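# Reorient a loose object on the upturned palm

## Task

An object rests loose on the robot's upturned palm. Rotate it inside that same hand until its orientation in the hand matches the two goal pictures. Only this hand may touch it (the wrist camera, the camera's post and the arm's final link count as part of the hand); if the object contacts anything else or leaves the hand, the task fails. To finish: keep the object motionless for a moment, resting on the palm or fingers and clear of the wrist, camera and post, with the palm pointing straight up and no hand motor showing moving or overload or building toward a shutdown (motors dead from the start are ignored), then declare it done. After you declare it, the hand is opened automatically, and the required orientation must still hold on the open hand; anything kept in place only by the robot's grip does not count, except the object simply lying on the open hand.

## Robot and tools

Robot: one six-joint Doosan arm (waist, shoulder, elbow, forearm roll, wrist pitch, wrist roll) carrying a right-handed four-digit hand with 16 motors: index, middle and ring fingers, plus a thumb. There is only this one arm, so each row or target is a single list.

Frames. The scene frame has its origin on the table top under the arm base, +z up, and +y to the left when looking along +x. Results report the hand point's position in metres and orientation as a wxyz quaternion in this frame. The hand point sits in front of the palm, where thumb, index and middle tips meet in a pinch. Its own axes: +z runs along straightened fingers toward the tips, +x across the palm away from the thumb, +y outward from the palm face (the face is at y = -0.062 m). Bending fingers moves their tips toward +y. A fixed mast near the wrist on the palm side (x +0.05 to +0.10, z -0.16 to -0.11, reaching y = +0.06 m) can collide with things, including the object.

The row (used by execute_actions and move). 24 numbers, each in [-1, 1], optionally followed by 6 stiffness scales (0 to 1, one per arm joint, base outward) that persist until rewritten.
- Numbers 1-6: dx, dy, dz, rx, ry, rz. These are offsets, not poses: a displacement of the hand point from its measured pose at the start of the action, expressed in the hand point's own axes. 1.0 corresponds to 0.6 m or 180 degrees; rx, ry, rz form one rotation vector. Every row of an action is measured from that same start pose. For a call's first action, the start is the last pose reported in the scene. All zeros means stay put.
- Numbers 7-22: absolute goal angles for the hand hinges, each scaled between its two stops, in this order: index_mcp, index_abd, index_pip, index_dip, middle_mcp, middle_abd, middle_pip, middle_dip, ring_mcp, ring_abd, ring_pip, ring_dip, thumb_cmc, thumb_axl, thumb_mcp, thumb_ipl. For fingers, lower values bend toward the palm (mcp, pip, dip) or swing away from the thumb (abd). Straight values: finger mcp +0.75, abd 0.00, pip +0.58, dip +0.70; thumb_cmc +0.71 (flat beside palm; lower swings it in front of the palm), thumb_axl +0.68 (roll; -0.40 is a quarter turn), thumb_mcp +0.23, thumb_ipl +0.17. With the thumb unrolled, lowering thumb_mcp/ipl bends it toward +z.
- Number 23: current_limit, a per-motor current cap mapped linearly from 0 mA at -1 to 550 mA at +1 (floor 11 mA). Very low values may leave a finger too weak to lift itself. Starts at +0.4.
- Number 24: speed, setpoint rate = (speed+1)/2 of 5.9 rad/s. Starts at -0.6. Both stay as last written.

Tools.
- execute_actions(actions): a list of actions; each action is up to 15 rows, one per 1/30 s step; a short action repeats its last row to fill 15 steps. Empty list just returns state and images.
- move(target, speed, blocking): target is one row; its pose part is an offset from the last reported pose. The hand point follows a straight path at up to speed m/s (0.002-0.5, default 0.25; rotation up to twice that in rad/s), lasting 0.5-10 s. Hand numbers are sent at the beginning. It does not avoid obstacles. blocking=false returns after 0.5 s; then use wait or stop before other motion commands.
- wait(seconds): 0-10, holds the last command.
- stop(): brakes a running move.
- zoom_image(camera, region): camera is cam_high, cam_low or cam_wrist; region [x0, y0, x1, y1] in pixels of the 504x504 image, at most 504 square.
- show_instructions(): displays the goal reference pictures (here a wrist-camera view of the target orientation).
- read_manual(section): licence texts only.
- finished_scene(scene): declares the current scene done; irreversible.

Motion limits. Each control step the commanded pose is clipped to 70 mm and 16 degrees from the measured pose, so large offsets need several actions; position wins over orientation if both cannot be met. The Hand target line shows where the controller is heading.

Results. The state line gives pose and velocities; step readings list positions, with HELD where a step was restrained. A pose unreachable line means the clearance check altered the command. The move: line reports the ending (done, off_target, moving, held, fault) and limits (paced = pose clipped; held = steps blocked). Per-motor lists in the order above: hand_goal, hand_measured, hand_current_ma (positive pushes toward -1), hand_state (moving, goal, blocked, overload).

Avoid. Any current of 495 mA or more accumulates toward a 5 s shutdown of that motor (10 s off); keep grips light. Contact torque at a joint's load limit (forearm roll and wrist joints 41.4 N m) or 144 N of external force stops the arm for 10 s and skips the rest of the call; hand commands sent during a stop are discarded. The arm is stiff, so pressing past contact is dangerous. Don't let the object touch the table, mast or camera, fall, or leave the hand, and don't knock anything off the table. Motor heat warnings (MOTOR HOT) precede a braking fault. The robot keeps running while you think. Finish with the palm facing straight up (palm face toward scene +z, i.e. hand point +y up) and the object lying still.

Each tool is called in YAML: its name, and indented under it one key for each argument.

Reference images:

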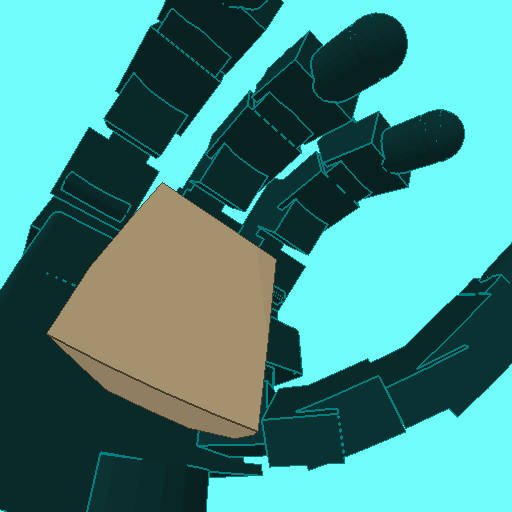

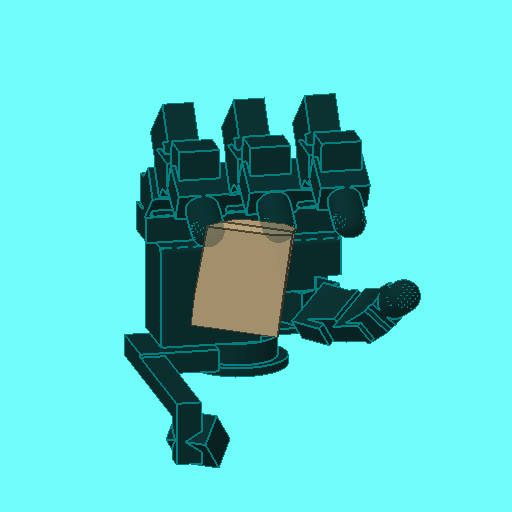

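## Session

execute_actions:
  actions: []

Scene clock: 0.00 s.
end_effector_position=(+0.6972, +0.0096, +0.5621) hand_goal=(+0.046, +0.000, -0.008, +0.280, +0.046, +0.000, -0.008, +0.280, +0.046, +0.000, -0.008, +0.280, -0.104, +0.266, +0.032, -0.018) hand_measured=(+0.062, +0.000, -0.006, +0.282, +0.060, +0.000, -0.006, +0.282, +0.060, +0.000, -0.006, +0.282, -0.090, +0.270, +0.034, -0.016) hand_current_ma=(+85, +0, +13, +12, +79, +0, +13, +12, +79, +0, +13, +12, +76, +26, +13, +12) hand_state=(goal, goal, goal, goal, goal, goal, goal, goal, goal, goal, goal, goal, goal, goal, goal, goal) hand_current_limit=0.40 hand_speed=-0.60 end_effector_quat_wxyz=(+0.708, +0.693, +0.087, +0.107) end_effector_velocity=(+0.000, +0.000, -0.000) end_effector_angular_velocity=(-0.000, +0.002, +0.000)
Joint positions: [ 0.295  0.388  1.768 -1.566  1.628 -0.959]
Joint velocities: [ 0.     0.     0.     0.    -0.001 -0.001]
Hand target: +0.697, +0.010, +0.562; +0.708, +0.693, +0.087, +0.107
Joint stiffness scale: [1. 1. 1. 1. 1. 1.]

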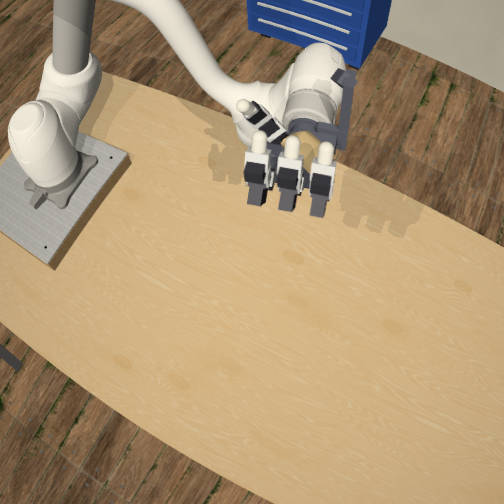

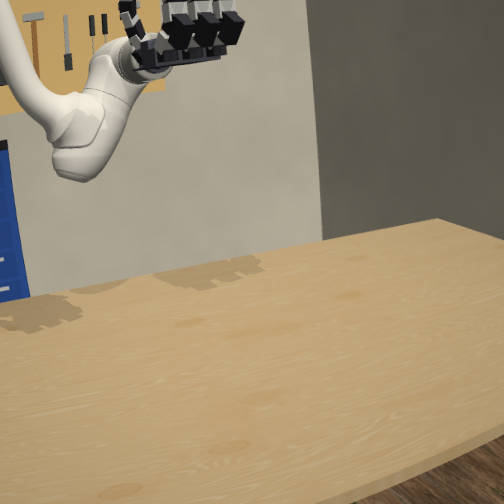

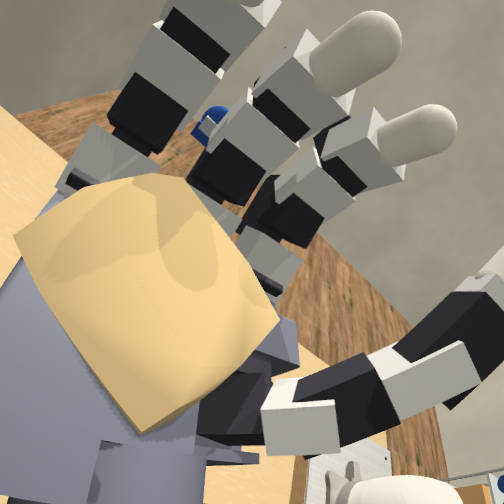

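move:
  target: [0,0,0,0,0,0,0.6,0,0.5,0.6,0.6,0,0.5,0.6,0.6,0,0.5,0.6,0.6,0.68,0.23,0.17,0.4,-0.6]

zoom_image:
  camera: "cam_high"
  region: [200,60,400,260]

Scene clock: 11.57 s.
end_effector_position=(+0.6972, +0.0096, +0.5621) hand_goal=(+0.600, +0.000, +0.500, +0.600, +0.600, +0.000, +0.500, +0.600, +0.600, +0.000, +0.500, +0.600, +0.600, +0.680, +0.230, +0.170) hand_measured=(+0.610, +0.000, +0.500, +0.598, +0.610, +0.000, +0.500, +0.598, +0.610, +0.000, +0.500, +0.598, +0.612, +0.678, +0.230, +0.168) hand_current_ma=(+58, +0, +4, -11, +54, +0, +4, -11, +53, +0, +5, -11, +57, -14, -5, -12) hand_state=(goal, goal, goal, goal, goal, goal, goal, goal, goal, goal, goal, goal, goal, goal, goal, goal) hand_current_limit=0.40 hand_speed=-0.60 end_effector_quat_wxyz=(+0.708, +0.693, +0.087, +0.107) end_effector_velocity=(-0.000, -0.000, -0.000) end_effector_angular_velocity=(-0.000, -0.001, -0.000)
Joint positions: [ 0.295  0.388  1.768 -1.566  1.628 -0.959]
Joint velocities: [-0.    -0.     0.001 -0.     0.     0.001]
Hand target: +0.697, +0.010, +0.562; +0.708, +0.693, +0.087, +0.107
Off the commanded pose: 0.000 m, 0 deg.
Joint stiffness scale: [1. 1. 1. 1. 1. 1.]
move: done

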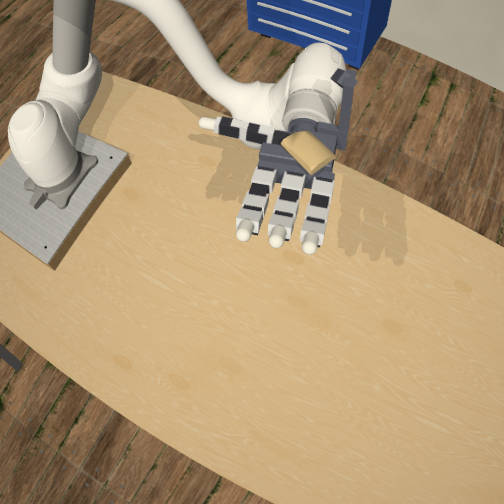

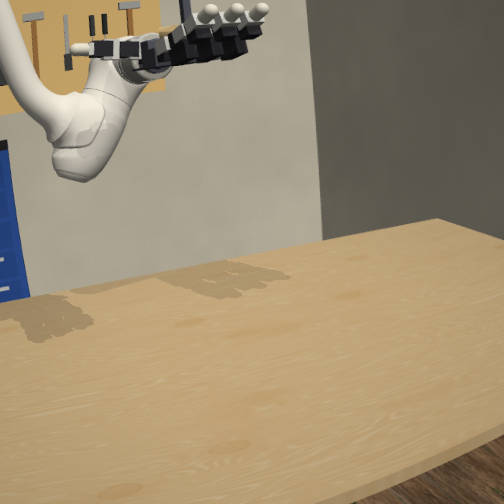

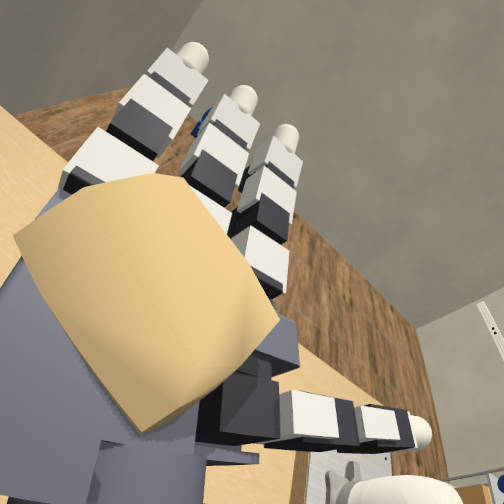

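Region (200, 60, 400, 260) of cam_high's 504x504 image, scaled by 2.520, with more detail than that image has.

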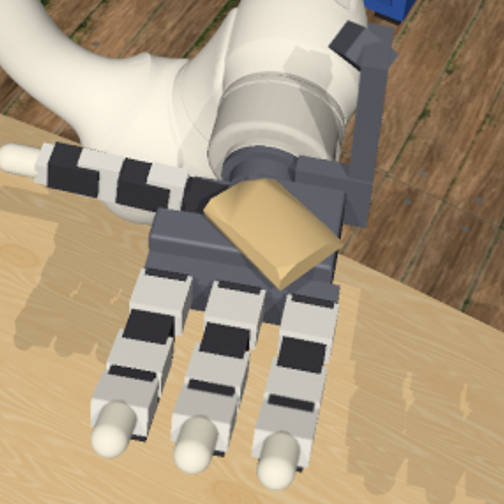

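move:
  target: [0,0,0,0.13,0,0,0.75,0,0.2,-0.2,0.75,0,0.2,-0.2,0.75,0,0.2,-0.2,0.6,0.68,0.23,0.17,0.4,-0.6]
  speed: 0.1

zoom_image:
  camera: "cam_high"
  region: [200,60,400,260]

Scene clock: 22.53 s.
end_effector_position=(+0.6957, +0.0083, +0.5605) hand_goal=(+0.750, +0.000, +0.200, -0.200, +0.750, +0.000, +0.200, -0.200, +0.750, +0.000, +0.200, -0.200, +0.600, +0.680, +0.230, +0.170) hand_measured=(+0.760, +0.000, +0.208, -0.198, +0.762, +0.000, +0.208, -0.198, +0.760, +0.000, +0.208, -0.198, +0.612, +0.678, +0.230, +0.168) hand_current_ma=(+58, +0, +41, +15, +66, +0, +39, +15, +55, +0, +41, +15, +57, -14, -5, -12) hand_state=(goal, goal, goal, goal, goal, goal, goal, goal, goal, goal, goal, goal, goal, goal, goal, goal) hand_current_limit=0.40 hand_speed=-0.60 end_effector_quat_wxyz=(+0.556, +0.820, +0.106, +0.084) end_effector_velocity=(+0.000, +0.000, -0.002) end_effector_angular_velocity=(+0.008, +0.008, +0.000)
Joint positions: [ 0.317  0.306  1.676 -1.202  1.483 -1.139]
Joint velocities: [ 0.    -0.    -0.001  0.01  -0.002 -0.007]
Hand target: +0.697, +0.010, +0.562; +0.553, +0.822, +0.107, +0.088
Off the commanded pose: 0.003 m, 1 deg.
Joint stiffness scale: [1. 1. 1. 1. 1. 1.]
move: done
camera_calibration (this result's frames):
cam_wrist: T_world_to_cam=[[-0.684261, -0.423804, 0.593445, 0.178056], [-0.644454, 0.732272, -0.220129, 0.518818], [-0.341272, -0.533074, -0.774187, 0.79794], [0, 0, 0, 1]] pos_world=[0.728506, 0.120907, 0.626295]

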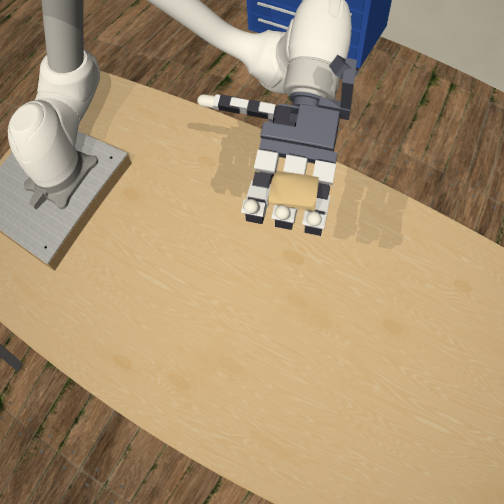

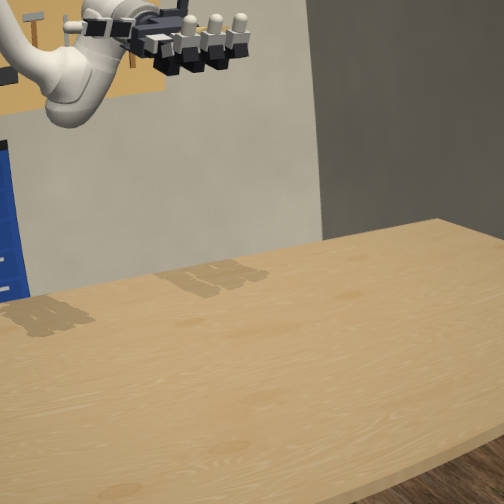

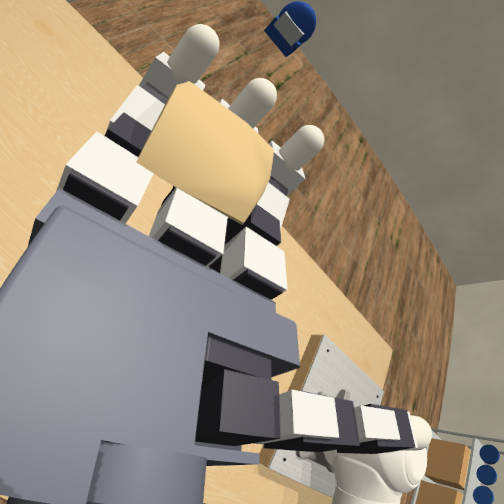

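Region (200, 60, 400, 260) of cam_high's 504x504 image, scaled by 2.520, with more detail than that image has.

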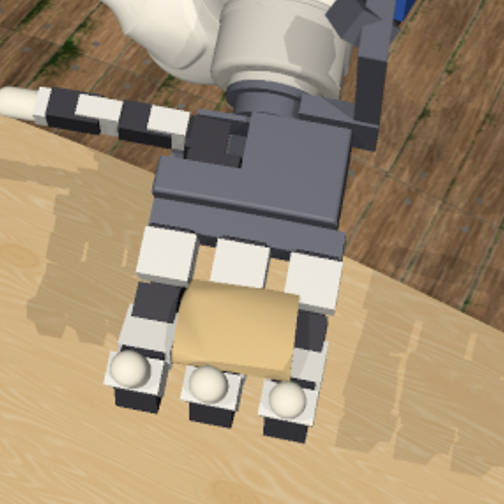

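move:
  target: [0,0,0,0.22,0,0,0.07,0,0.2,-0.2,0.07,0,0.2,-0.2,0.07,0,0.2,-0.2,0.6,0.68,0.23,0.17,0.4,-0.9]
  speed: 0.1

move:
  target: [0,0,0,0.15,0,0,-0.5,0,0.3,-0.2,-0.5,0,0.3,-0.2,-0.5,0,0.3,-0.2,0.6,0.68,0.23,0.17,0.4,-0.9]
  speed: 0.1

Scene clock: 40.97 s.
end_effector_position=(+0.6968, +0.0094, +0.5575) hand_goal=(+0.070, +0.000, +0.200, -0.200, +0.070, +0.000, +0.200, -0.200, +0.070, +0.000, +0.200, -0.200, +0.600, +0.680, +0.230, +0.170) hand_measured=(+0.096, +0.000, +0.208, -0.198, +0.100, +0.000, +0.208, -0.198, +0.096, +0.000, +0.208, -0.198, +0.612, +0.678, +0.228, +0.168) hand_current_ma=(+144, +0, +41, +15, +162, +0, +39, +15, +146, +0, +41, +15, +57, -14, -20, -12) hand_state=(blocked, goal, goal, goal, blocked, goal, goal, goal, blocked, goal, goal, goal, goal, goal, goal, goal) hand_current_limit=0.40 hand_speed=-0.90 end_effector_quat_wxyz=(+0.248, +0.959, +0.129, +0.044) end_effector_velocity=(+0.001, +0.000, -0.000) end_effector_angular_velocity=(+0.010, +0.003, +0.002)
Joint positions: [ 0.22   0.223  1.482 -0.516  1.423 -1.513]
Joint velocities: [-0.003  0.    -0.003  0.011 -0.    -0.007]
Hand target: +0.696, +0.008, +0.560; +0.245, +0.960, +0.128, +0.043
Off the commanded pose: 0.003 m, 0 deg.
Joint stiffness scale: [1. 1. 1. 1. 1. 1.]
move: done
camera_calibration (this result's frames):
cam_wrist: T_world_to_cam=[[-0.586986, -0.747129, 0.311843, 0.273294], [-0.641233, 0.664186, 0.384287, 0.179519], [-0.494234, 0.0256067, -0.868952, 0.950745], [0, 0, 0, 1]] pos_world=[0.745424, 0.0606066, 0.67194]

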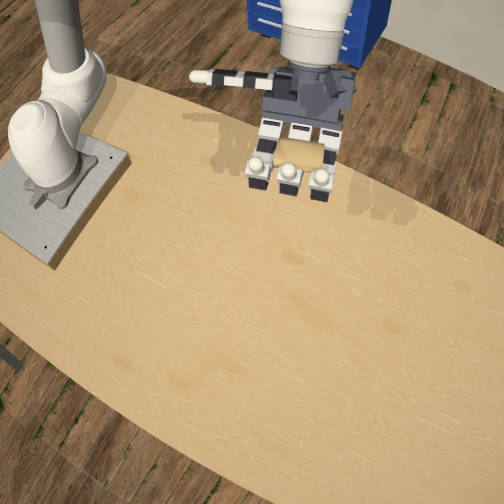

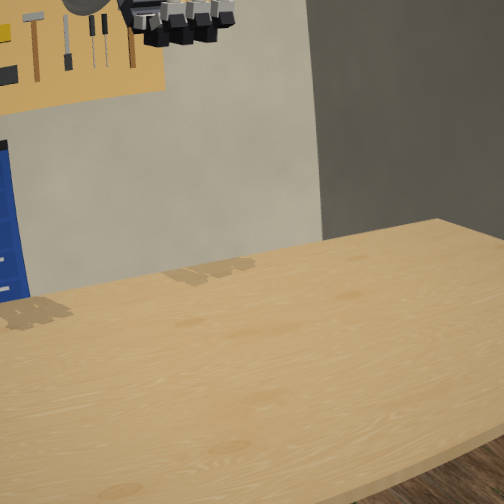

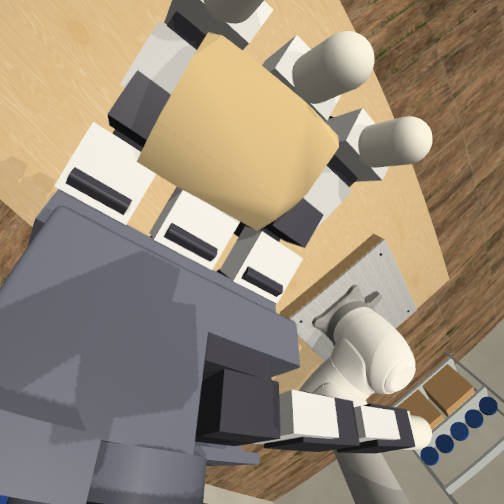

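Scene clock: 43.67 s.
end_effector_position=(+0.6965, +0.0097, +0.5571) hand_goal=(-0.500, +0.000, +0.300, -0.200, -0.500, +0.000, +0.300, -0.200, -0.500, +0.000, +0.300, -0.200, +0.600, +0.680, +0.230, +0.170) hand_measured=(-0.472, +0.000, +0.300, -0.198, -0.470, +0.000, +0.300, -0.198, -0.472, +0.000, +0.300, -0.198, +0.604, +0.678, +0.226, +0.168) hand_current_ma=(+150, +0, +1, +15, +165, +0, +3, +15, +154, +0, +3, +15, +21, -14, -25, -12) hand_state=(blocked, goal, goal, goal, blocked, goal, goal, goal, blocked, goal, goal, goal, goal, goal, goal, goal) hand_current_limit=0.40 hand_speed=-0.90 end_effector_quat_wxyz=(+0.019, +0.990, +0.136, +0.015) end_effector_velocity=(-0.000, -0.000, -0.000) end_effector_angular_velocity=(+0.006, +0.003, +0.002)
Joint positions: [ 0.076  0.218  1.365 -0.04   1.526 -1.736]
Joint velocities: [-0.002  0.001 -0.001  0.007  0.003 -0.004]
Hand target: +0.697, +0.009, +0.558; +0.017, +0.990, +0.136, +0.013
Off the commanded pose: 0.001 m, 0 deg.
Joint stiffness scale: [1. 1. 1. 1. 1. 1.]
move: done
camera_calibration (this result's frames):
cam_wrist: T_world_to_cam=[[-0.558114, -0.829482, 0.0216424, 0.415856], [-0.579175, 0.408108, 0.705694, -0.040529], [-0.594193, 0.381323, -0.708186, 0.926834], [0, 0, 0, 1]] pos_world=[0.75934, 0.0080618, 0.675972]

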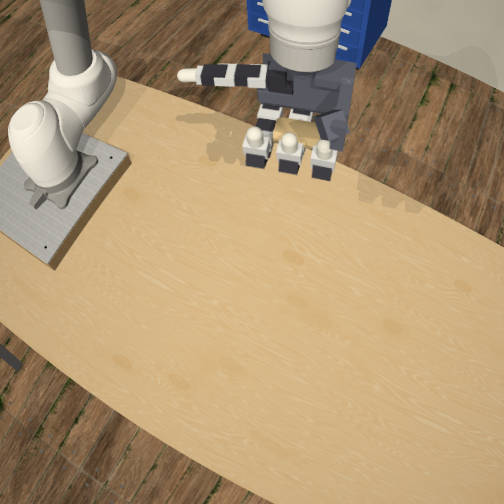

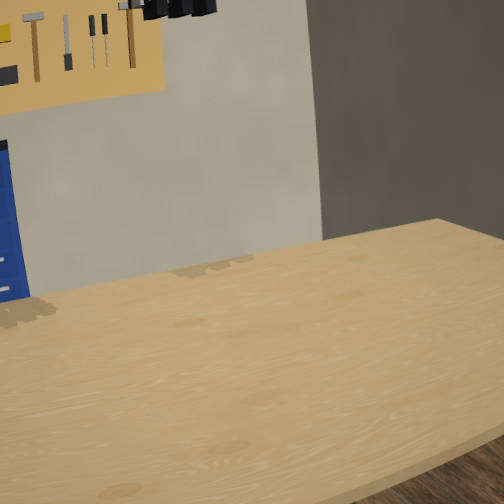

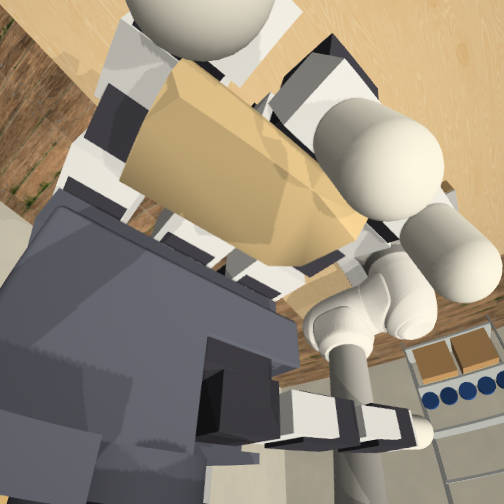

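Now rotate back most of the way.

move:
  target: [0,0,0,-0.42,0,0,-0.6,0,0.4,0.2,-0.6,0,0.4,0.2,-0.6,0,0.4,0.2,0.6,0.68,0.23,0.17,0.4,-0.9]
  speed: 0.1

Scene clock: 54.20 s.
end_effector_position=(+0.6979, +0.0104, +0.5586) hand_goal=(-0.600, +0.000, +0.400, +0.200, -0.600, +0.000, +0.400, +0.200, -0.600, +0.000, +0.400, +0.200, +0.600, +0.680, +0.230, +0.170) hand_measured=(-0.592, +0.000, +0.400, +0.198, -0.590, +0.000, +0.400, +0.198, -0.594, +0.000, +0.400, +0.198, +0.610, +0.678, +0.226, +0.168) hand_current_ma=(+46, +0, -1, -13, +54, +0, +1, -13, +29, +0, +0, -13, +53, -14, -25, -12) hand_state=(goal, goal, goal, goal, goal, goal, goal, goal, goal, goal, goal, goal, goal, goal, goal, goal) hand_current_limit=0.40 hand_speed=-0.90 end_effector_quat_wxyz=(+0.619, +0.773, +0.099, +0.098) end_effector_velocity=(+0.000, +0.000, +0.001) end_effector_angular_velocity=(-0.009, -0.003, +0.001)
Joint positions: [ 0.317  0.34   1.716 -1.352  1.527 -1.053]
Joint velocities: [ 0.     0.002  0.002 -0.009  0.003  0.004]
Hand target: +0.696, +0.010, +0.557; +0.622, +0.771, +0.097, +0.095
Off the commanded pose: 0.002 m, 1 deg.
Joint stiffness scale: [1. 1. 1. 1. 1. 1.]
move: done
camera_calibration (this result's frames):
cam_wrist: T_world_to_cam=[[-0.71412, -0.334578, 0.614891, 0.189569], [-0.631636, 0.686638, -0.35995, 0.58792], [-0.301776, -0.645434, -0.701673, 0.731429], [0, 0, 0, 1]] pos_world=[0.727454, 0.131827, 0.608282]

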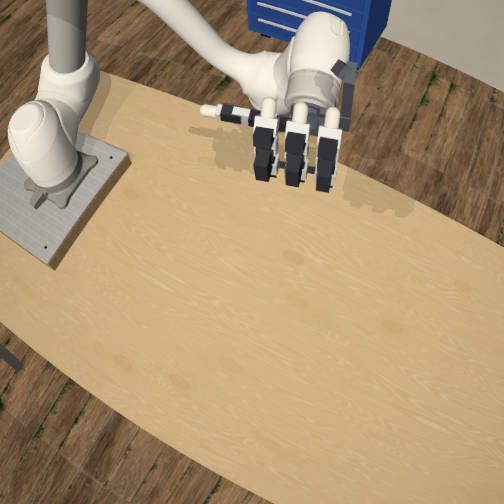

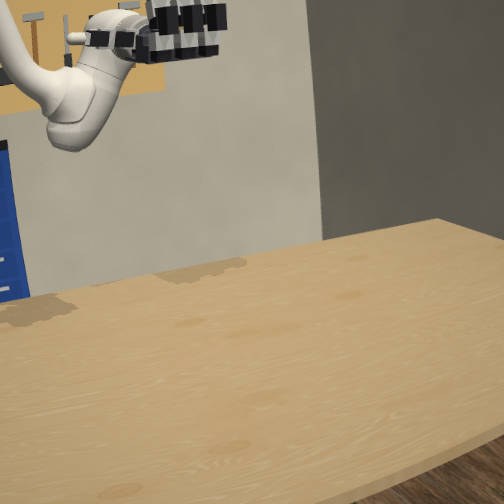

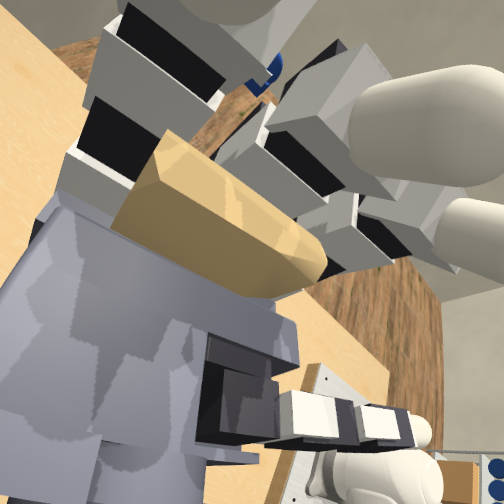

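move:
  target: [0,0,0,-0.07,0,0,-0.95,0,0.5,0.6,-0.95,0,0.5,0.6,-0.95,0,0.5,0.6,0.6,0.68,0.23,0.17,0.4,-0.9]
  speed: 0.05

move:
  target: [0,0,0,0,0,0,0.3,0,0.5,0.6,0.3,0,0.5,0.6,0.3,0,0.5,0.6,0.6,0.68,0.23,0.17,0.4,-0.7]

zoom_image:
  camera: "cam_high"
  region: [200,60,400,260]

Scene clock: 79.07 s.
end_effector_position=(+0.6993, +0.0115, +0.5600) hand_goal=(-0.950, +0.000, +0.500, +0.600, -0.950, +0.000, +0.500, +0.600, -0.950, +0.000, +0.500, +0.600, +0.600, +0.680, +0.230, +0.170) hand_measured=(-0.954, +0.000, +0.496, +0.596, -0.952, +0.000, +0.496, +0.596, -0.954, +0.000, +0.496, +0.596, +0.610, +0.678, +0.228, +0.168) hand_current_ma=(-20, +0, -21, -19, -14, +0, -20, -19, -19, +0, -20, -19, +55, -14, -15, -12) hand_state=(goal, goal, goal, goal, goal, goal, goal, goal, goal, goal, goal, goal, goal, goal, goal, goal) hand_current_limit=0.40 hand_speed=-0.90 end_effector_quat_wxyz=(+0.697, +0.703, +0.089, +0.110) end_effector_velocity=(-0.000, -0.000, +0.000) end_effector_angular_velocity=(-0.011, -0.003, -0.001)
Joint positions: [ 0.3    0.386  1.76  -1.542  1.611 -0.963]
Joint velocities: [-0.002  0.002  0.003 -0.01   0.006  0.004]
Hand target: +0.698, +0.010, +0.559; +0.700, +0.701, +0.087, +0.108
Off the commanded pose: 0.002 m, 1 deg.
Joint stiffness scale: [1. 1. 1. 1. 1. 1.]
move: done
camera_calibration (this result's frames):
cam_wrist: T_world_to_cam=[[-0.75254, -0.207399, 0.625035, 0.209775], [-0.603431, 0.597262, -0.528346, 0.664237], [-0.263731, -0.774767, -0.574614, 0.637301], [0, 0, 0, 1]] pos_world=[0.726762, 0.140544, 0.586032]

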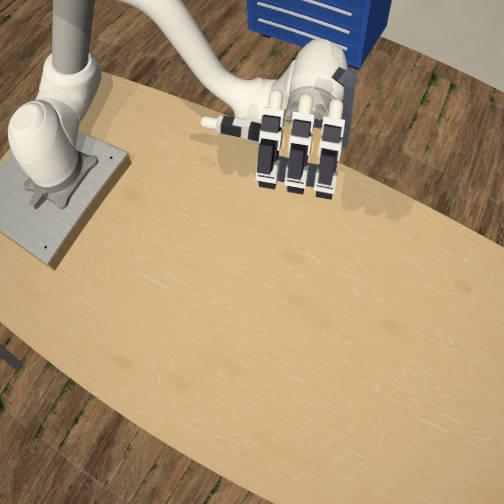

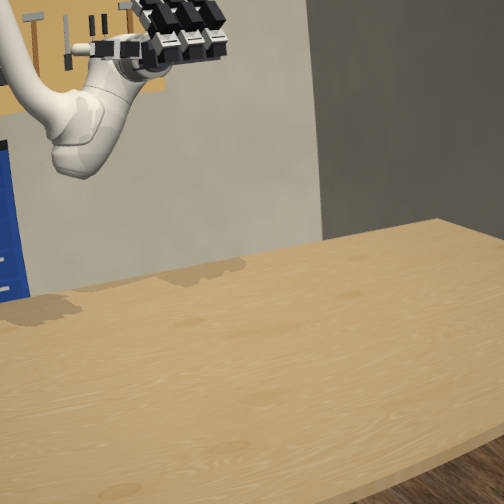

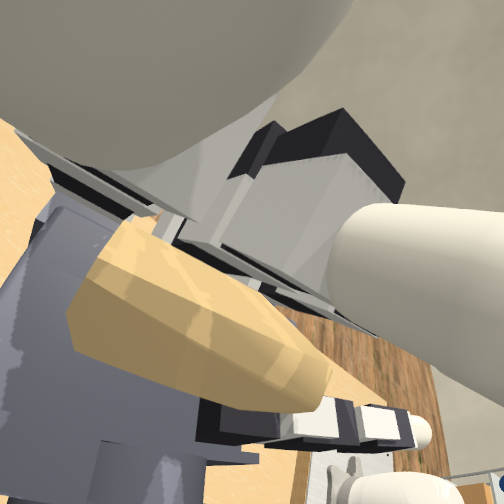

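Scene clock: 81.13 s.
end_effector_position=(+0.6993, +0.0115, +0.5601) hand_goal=(+0.300, +0.000, +0.500, +0.600, +0.300, +0.000, +0.500, +0.600, +0.300, +0.000, +0.500, +0.600, +0.600, +0.680, +0.230, +0.170) hand_measured=(+0.310, +0.000, +0.500, +0.598, +0.308, +0.000, +0.500, +0.598, +0.308, +0.000, +0.500, +0.598, +0.610, +0.678, +0.228, +0.168) hand_current_ma=(+49, +0, +1, -12, +46, +0, +1, -11, +45, +0, +1, -11, +55, -14, -14, -12) hand_state=(goal, goal, goal, goal, goal, goal, goal, goal, goal, goal, goal, goal, goal, goal, goal, goal) hand_current_limit=0.40 hand_speed=-0.70 end_effector_quat_wxyz=(+0.697, +0.703, +0.089, +0.110) end_effector_velocity=(-0.000, +0.000, +0.000) end_effector_angular_velocity=(+0.001, -0.003, +0.001)
Joint positions: [ 0.3    0.386  1.76  -1.542  1.611 -0.963]
Joint velocities: [ 0.    -0.    -0.001 -0.    -0.     0.002]
Hand target: +0.699, +0.011, +0.560; +0.697, +0.703, +0.089, +0.110
Off the commanded pose: 0.000 m, 0 deg.
Joint stiffness scale: [1. 1. 1. 1. 1. 1.]
move: done
camera_calibration (this result's frames):
cam_wrist: T_world_to_cam=[[-0.752584, -0.207291, 0.625019, 0.209806], [-0.603392, 0.597177, -0.528486, 0.664294], [-0.263697, -0.774861, -0.574504, 0.637222], [0, 0, 0, 1]] pos_world=[0.72676, 0.140548, 0.586023]

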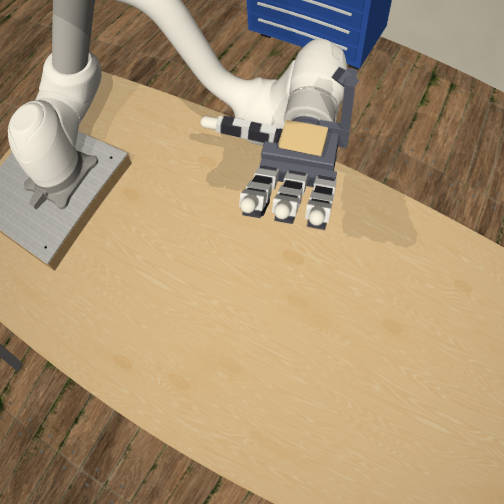

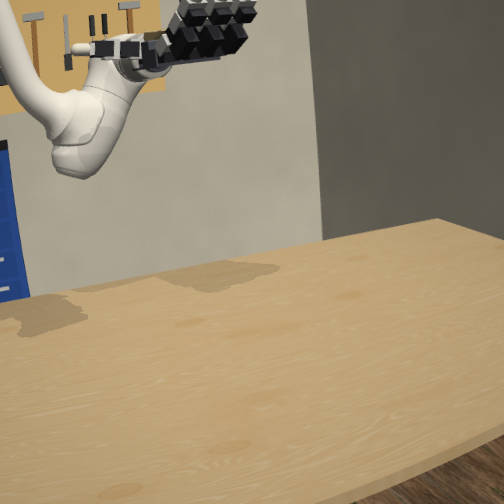

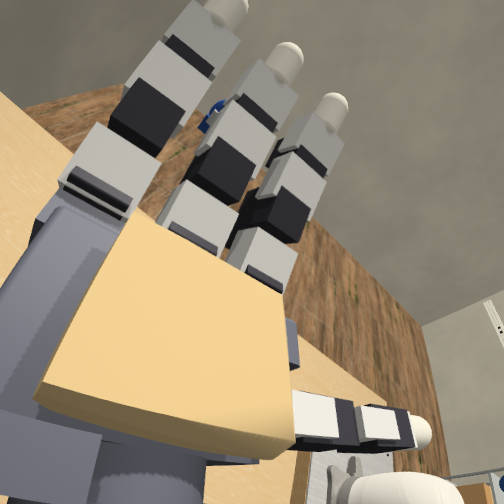

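Region (200, 60, 400, 260) of cam_high's 504x504 image, scaled by 2.520, with more detail than that image has.

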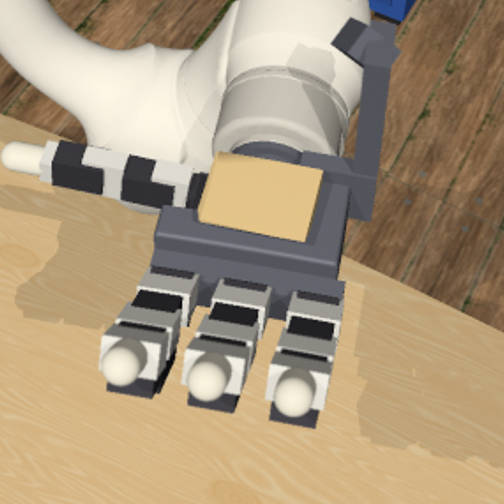

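move:
  target: [0,0,0,0,0,0,0.3,0,0.5,0.6,0.3,0,0.5,0.6,0.3,0,0.5,0.6,-0.5,0.68,0.23,0.17,0.4,-0.85]

zoom_image:
  camera: "cam_high"
  region: [200,60,400,260]

Scene clock: 98.57 s.
end_effector_position=(+0.6993, +0.0115, +0.5601) hand_goal=(+0.300, +0.000, +0.500, +0.600, +0.300, +0.000, +0.500, +0.600, +0.300, +0.000, +0.500, +0.600, -0.500, +0.680, +0.230, +0.170) hand_measured=(+0.310, +0.000, +0.500, +0.598, +0.308, +0.000, +0.500, +0.598, +0.308, +0.000, +0.500, +0.598, -0.492, +0.678, +0.228, +0.168) hand_current_ma=(+49, +0, +1, -12, +46, +0, +1, -11, +45, +0, +1, -11, +40, -14, -14, -12) hand_state=(goal, goal, goal, goal, goal, goal, goal, goal, goal, goal, goal, goal, goal, goal, goal, goal) hand_current_limit=0.40 hand_speed=-0.85 end_effector_quat_wxyz=(+0.697, +0.703, +0.089, +0.110) end_effector_velocity=(+0.001, +0.000, -0.001) end_effector_angular_velocity=(+0.000, +0.000, +0.001)
Joint positions: [ 0.3    0.386  1.76  -1.542  1.611 -0.963]
Joint velocities: [-0.     0.001 -0.    -0.    -0.001  0.   ]
Hand target: +0.699, +0.011, +0.560; +0.697, +0.703, +0.089, +0.110
Off the commanded pose: 0.000 m, 0 deg.
Joint stiffness scale: [1. 1. 1. 1. 1. 1.]
move: done
camera_calibration (this result's frames):
cam_wrist: T_world_to_cam=[[-0.752584, -0.207291, 0.625019, 0.209806], [-0.603392, 0.597177, -0.528486, 0.664294], [-0.263697, -0.774861, -0.574503, 0.637222], [0, 0, 0, 1]] pos_world=[0.72676, 0.140548, 0.586023]

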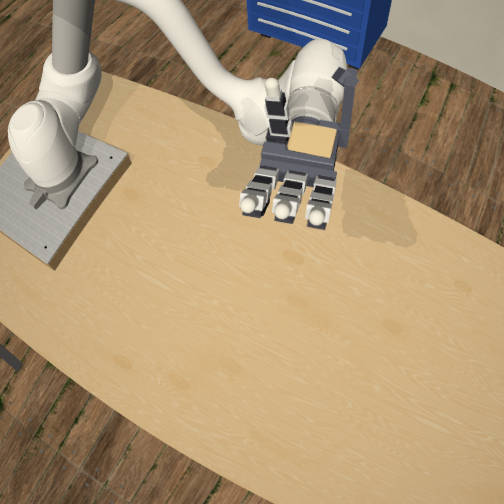

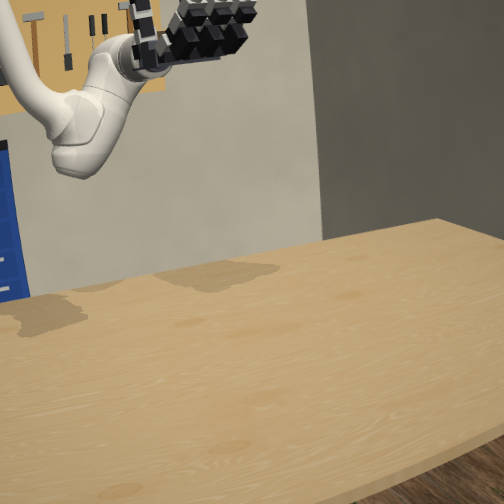

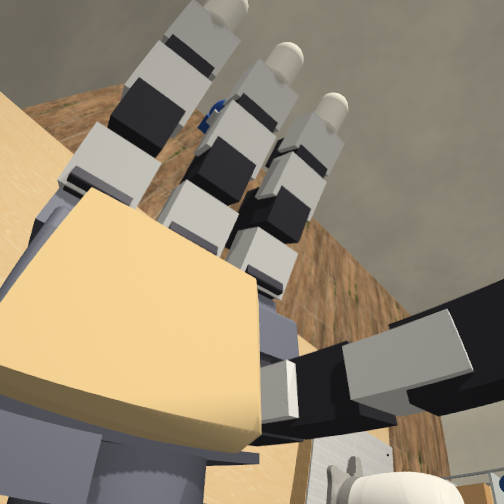

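Region (200, 60, 400, 260) of cam_high's 504x504 image, scaled by 2.520, with more detail than that image has.

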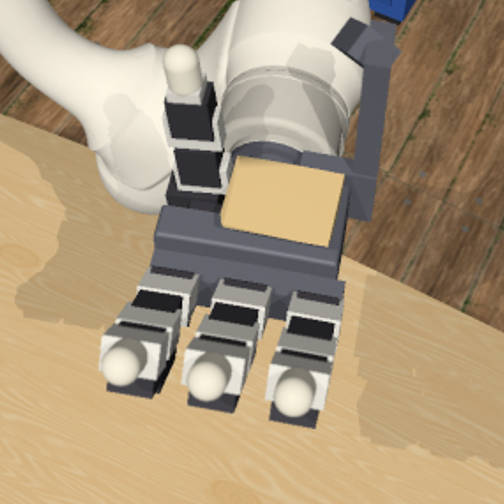

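move:
  target: [0,0,0,0,0,0,0.5,0,0.2,0,-0.55,0,-0.2,-0.3,0.5,0,0.2,0,0.3,0.68,0.23,0.17,0.4,-0.7]

move:
  target: [0,0,0,0,0,0,0.5,0,0.2,0,-0.62,0,-0.3,-0.4,0.5,0,0.2,0,0.3,0.68,0.23,0.17,0.4,-0.9]

Scene clock: 107.23 s.
end_effector_position=(+0.6993, +0.0115, +0.5601) hand_goal=(+0.500, +0.000, +0.200, +0.000, -0.550, +0.000, -0.200, -0.300, +0.500, +0.000, +0.200, +0.000, +0.300, +0.680, +0.230, +0.170) hand_measured=(+0.510, +0.000, +0.208, +0.002, -0.550, +0.000, -0.200, -0.298, +0.508, +0.000, +0.208, +0.002, +0.310, +0.678, +0.228, +0.168) hand_current_ma=(+52, +0, +37, +14, +1, +0, +0, +11, +48, +0, +38, +14, +50, -14, -14, -12) hand_state=(goal, goal, goal, goal, goal, goal, goal, goal, goal, goal, goal, goal, goal, goal, goal, goal) hand_current_limit=0.40 hand_speed=-0.70 end_effector_quat_wxyz=(+0.697, +0.703, +0.089, +0.110) end_effector_velocity=(+0.000, +0.000, -0.000) end_effector_angular_velocity=(-0.000, +0.002, +0.001)
Joint positions: [ 0.3    0.386  1.76  -1.542  1.611 -0.963]
Joint velocities: [ 0.    -0.    -0.     0.    -0.001 -0.003]
Hand target: +0.699, +0.011, +0.560; +0.697, +0.703, +0.089, +0.110
Off the commanded pose: 0.000 m, 0 deg.
Joint stiffness scale: [1. 1. 1. 1. 1. 1.]
move: done
camera_calibration (this result's frames):
cam_wrist: T_world_to_cam=[[-0.752584, -0.207291, 0.625019, 0.209806], [-0.603392, 0.597177, -0.528486, 0.664294], [-0.263697, -0.774861, -0.574504, 0.637222], [0, 0, 0, 1]] pos_world=[0.72676, 0.140548, 0.586023]

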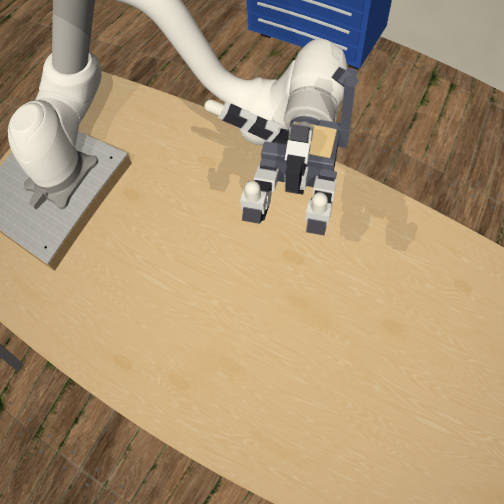

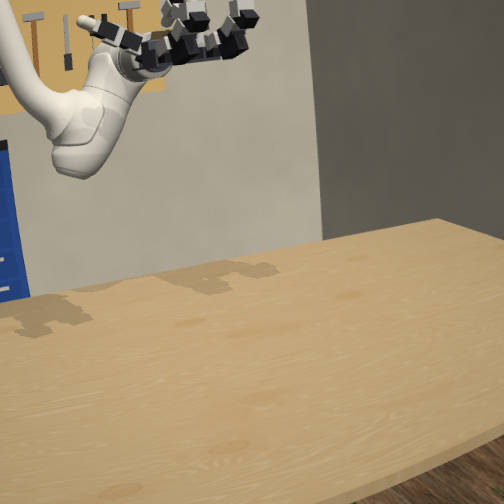

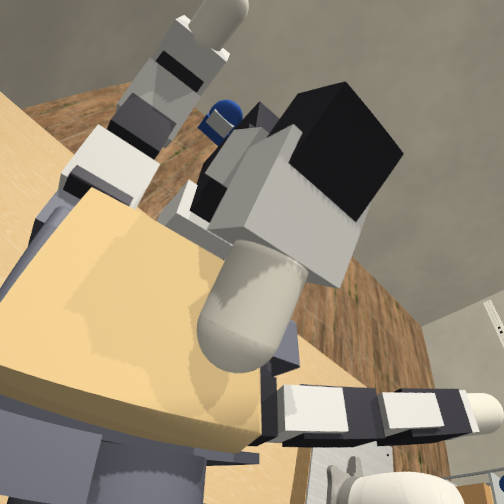

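Scene clock: 107.80 s.
end_effector_position=(+0.6993, +0.0115, +0.5601) hand_goal=(+0.500, +0.000, +0.200, +0.000, -0.620, +0.000, -0.300, -0.400, +0.500, +0.000, +0.200, +0.000, +0.300, +0.680, +0.230, +0.170) hand_measured=(+0.510, +0.000, +0.208, +0.002, -0.564, +0.000, -0.214, -0.334, +0.508, +0.000, +0.208, +0.002, +0.310, +0.678, +0.228, +0.168) hand_current_ma=(+52, +0, +37, +14, +303, +0, +385, +340, +48, +0, +38, +14, +50, -14, -14, -12) hand_state=(goal, goal, goal, goal, blocked, goal, blocked, blocked, goal, goal, goal, goal, goal, goal, goal, goal) hand_current_limit=0.40 hand_speed=-0.90 end_effector_quat_wxyz=(+0.697, +0.703, +0.089, +0.110) end_effector_velocity=(+0.000, -0.000, -0.000) end_effector_angular_velocity=(+0.001, +0.000, +0.002)
Joint positions: [ 0.3    0.386  1.76  -1.542  1.611 -0.963]
Joint velocities: [-0.    -0.     0.    -0.    -0.002  0.   ]
Hand target: +0.699, +0.011, +0.560; +0.697, +0.703, +0.089, +0.110
Off the commanded pose: 0.000 m, 0 deg.
Joint stiffness scale: [1. 1. 1. 1. 1. 1.]
move: done
camera_calibration (this result's frames):
cam_wrist: T_world_to_cam=[[-0.752583, -0.207291, 0.625019, 0.209806], [-0.603392, 0.597178, -0.528486, 0.664294], [-0.263697, -0.774861, -0.574504, 0.637222], [0, 0, 0, 1]] pos_world=[0.72676, 0.140548, 0.586023]

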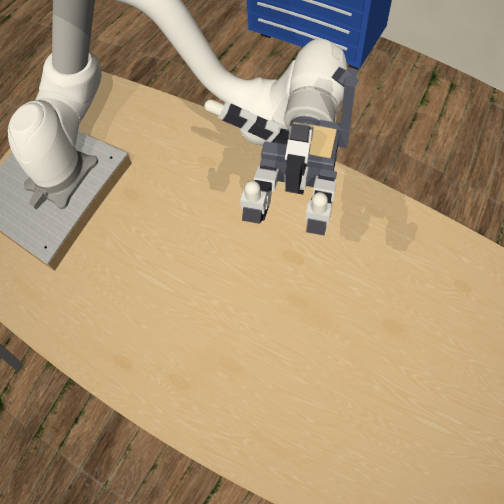

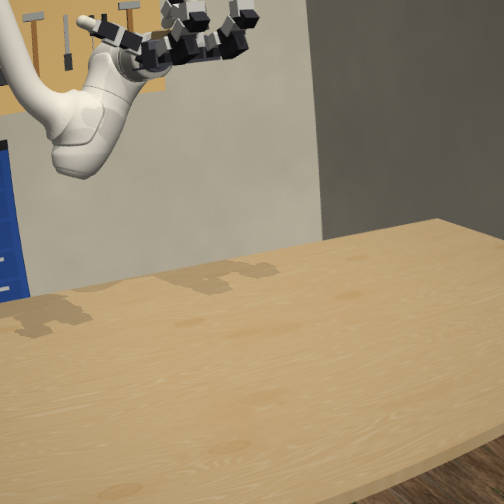

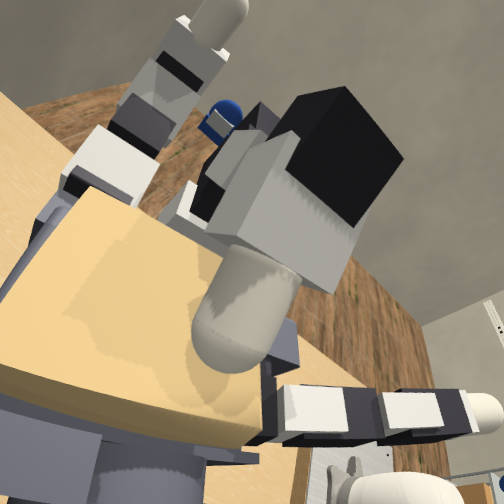

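Lighten the press and tilt.

move:
  target: [0,0,0,0.2,0,0,0.5,0,0.2,0,-0.575,0,-0.225,-0.34,0.5,0,0.2,0,0.3,0.68,0.23,0.17,0.4,-0.9]
  speed: 0.1

Scene clock: 114.30 s.
end_effector_position=(+0.6976, +0.0121, +0.5581) hand_goal=(+0.500, +0.000, +0.200, +0.000, -0.574, +0.000, -0.224, -0.340, +0.500, +0.000, +0.200, +0.000, +0.300, +0.680, +0.230, +0.170) hand_measured=(+0.510, +0.000, +0.208, +0.002, -0.556, +0.000, -0.214, -0.334, +0.510, +0.000, +0.208, +0.002, +0.310, +0.678, +0.228, +0.168) hand_current_ma=(+57, +0, +36, +14, +93, +0, +59, +33, +54, +0, +36, +14, +50, -14, -14, -12) hand_state=(goal, goal, goal, goal, goal, goal, goal, goal, goal, goal, goal, goal, goal, goal, goal, goal) hand_current_limit=0.40 hand_speed=-0.90 end_effector_quat_wxyz=(+0.449, +0.883, +0.118, +0.074) end_effector_velocity=(+0.000, -0.000, -0.001) end_effector_angular_velocity=(+0.010, +0.005, -0.000)
Joint positions: [ 0.305  0.268  1.607 -0.961  1.425 -1.268]
Joint velocities: [-0.002 -0.001 -0.002  0.011 -0.001 -0.006]
Hand target: +0.699, +0.012, +0.560; +0.445, +0.884, +0.119, +0.077
Off the commanded pose: 0.003 m, 1 deg.
Joint stiffness scale: [1. 1. 1. 1. 1. 1.]
move: done
camera_calibration (this result's frames):
cam_wrist: T_world_to_cam=[[-0.64162, -0.568332, 0.515094, 0.198182], [-0.661934, 0.749558, 0.00250008, 0.40452], [-0.387514, -0.339354, -0.85713, 0.874993], [0, 0, 0, 1]] pos_world=[0.733995, 0.106355, 0.646889]

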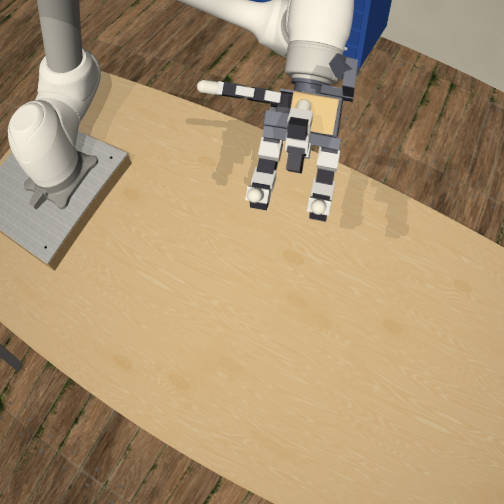

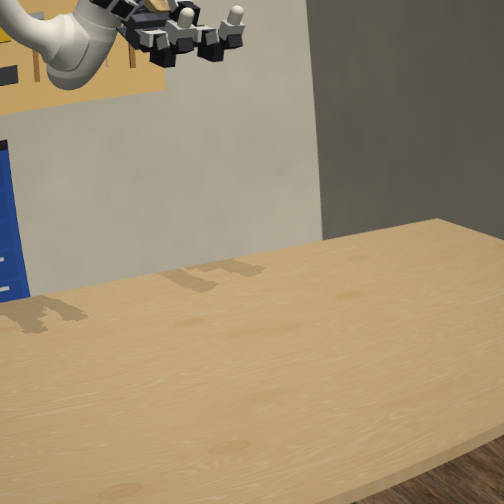

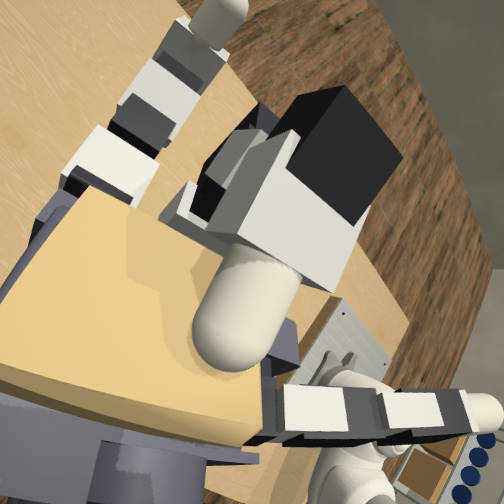

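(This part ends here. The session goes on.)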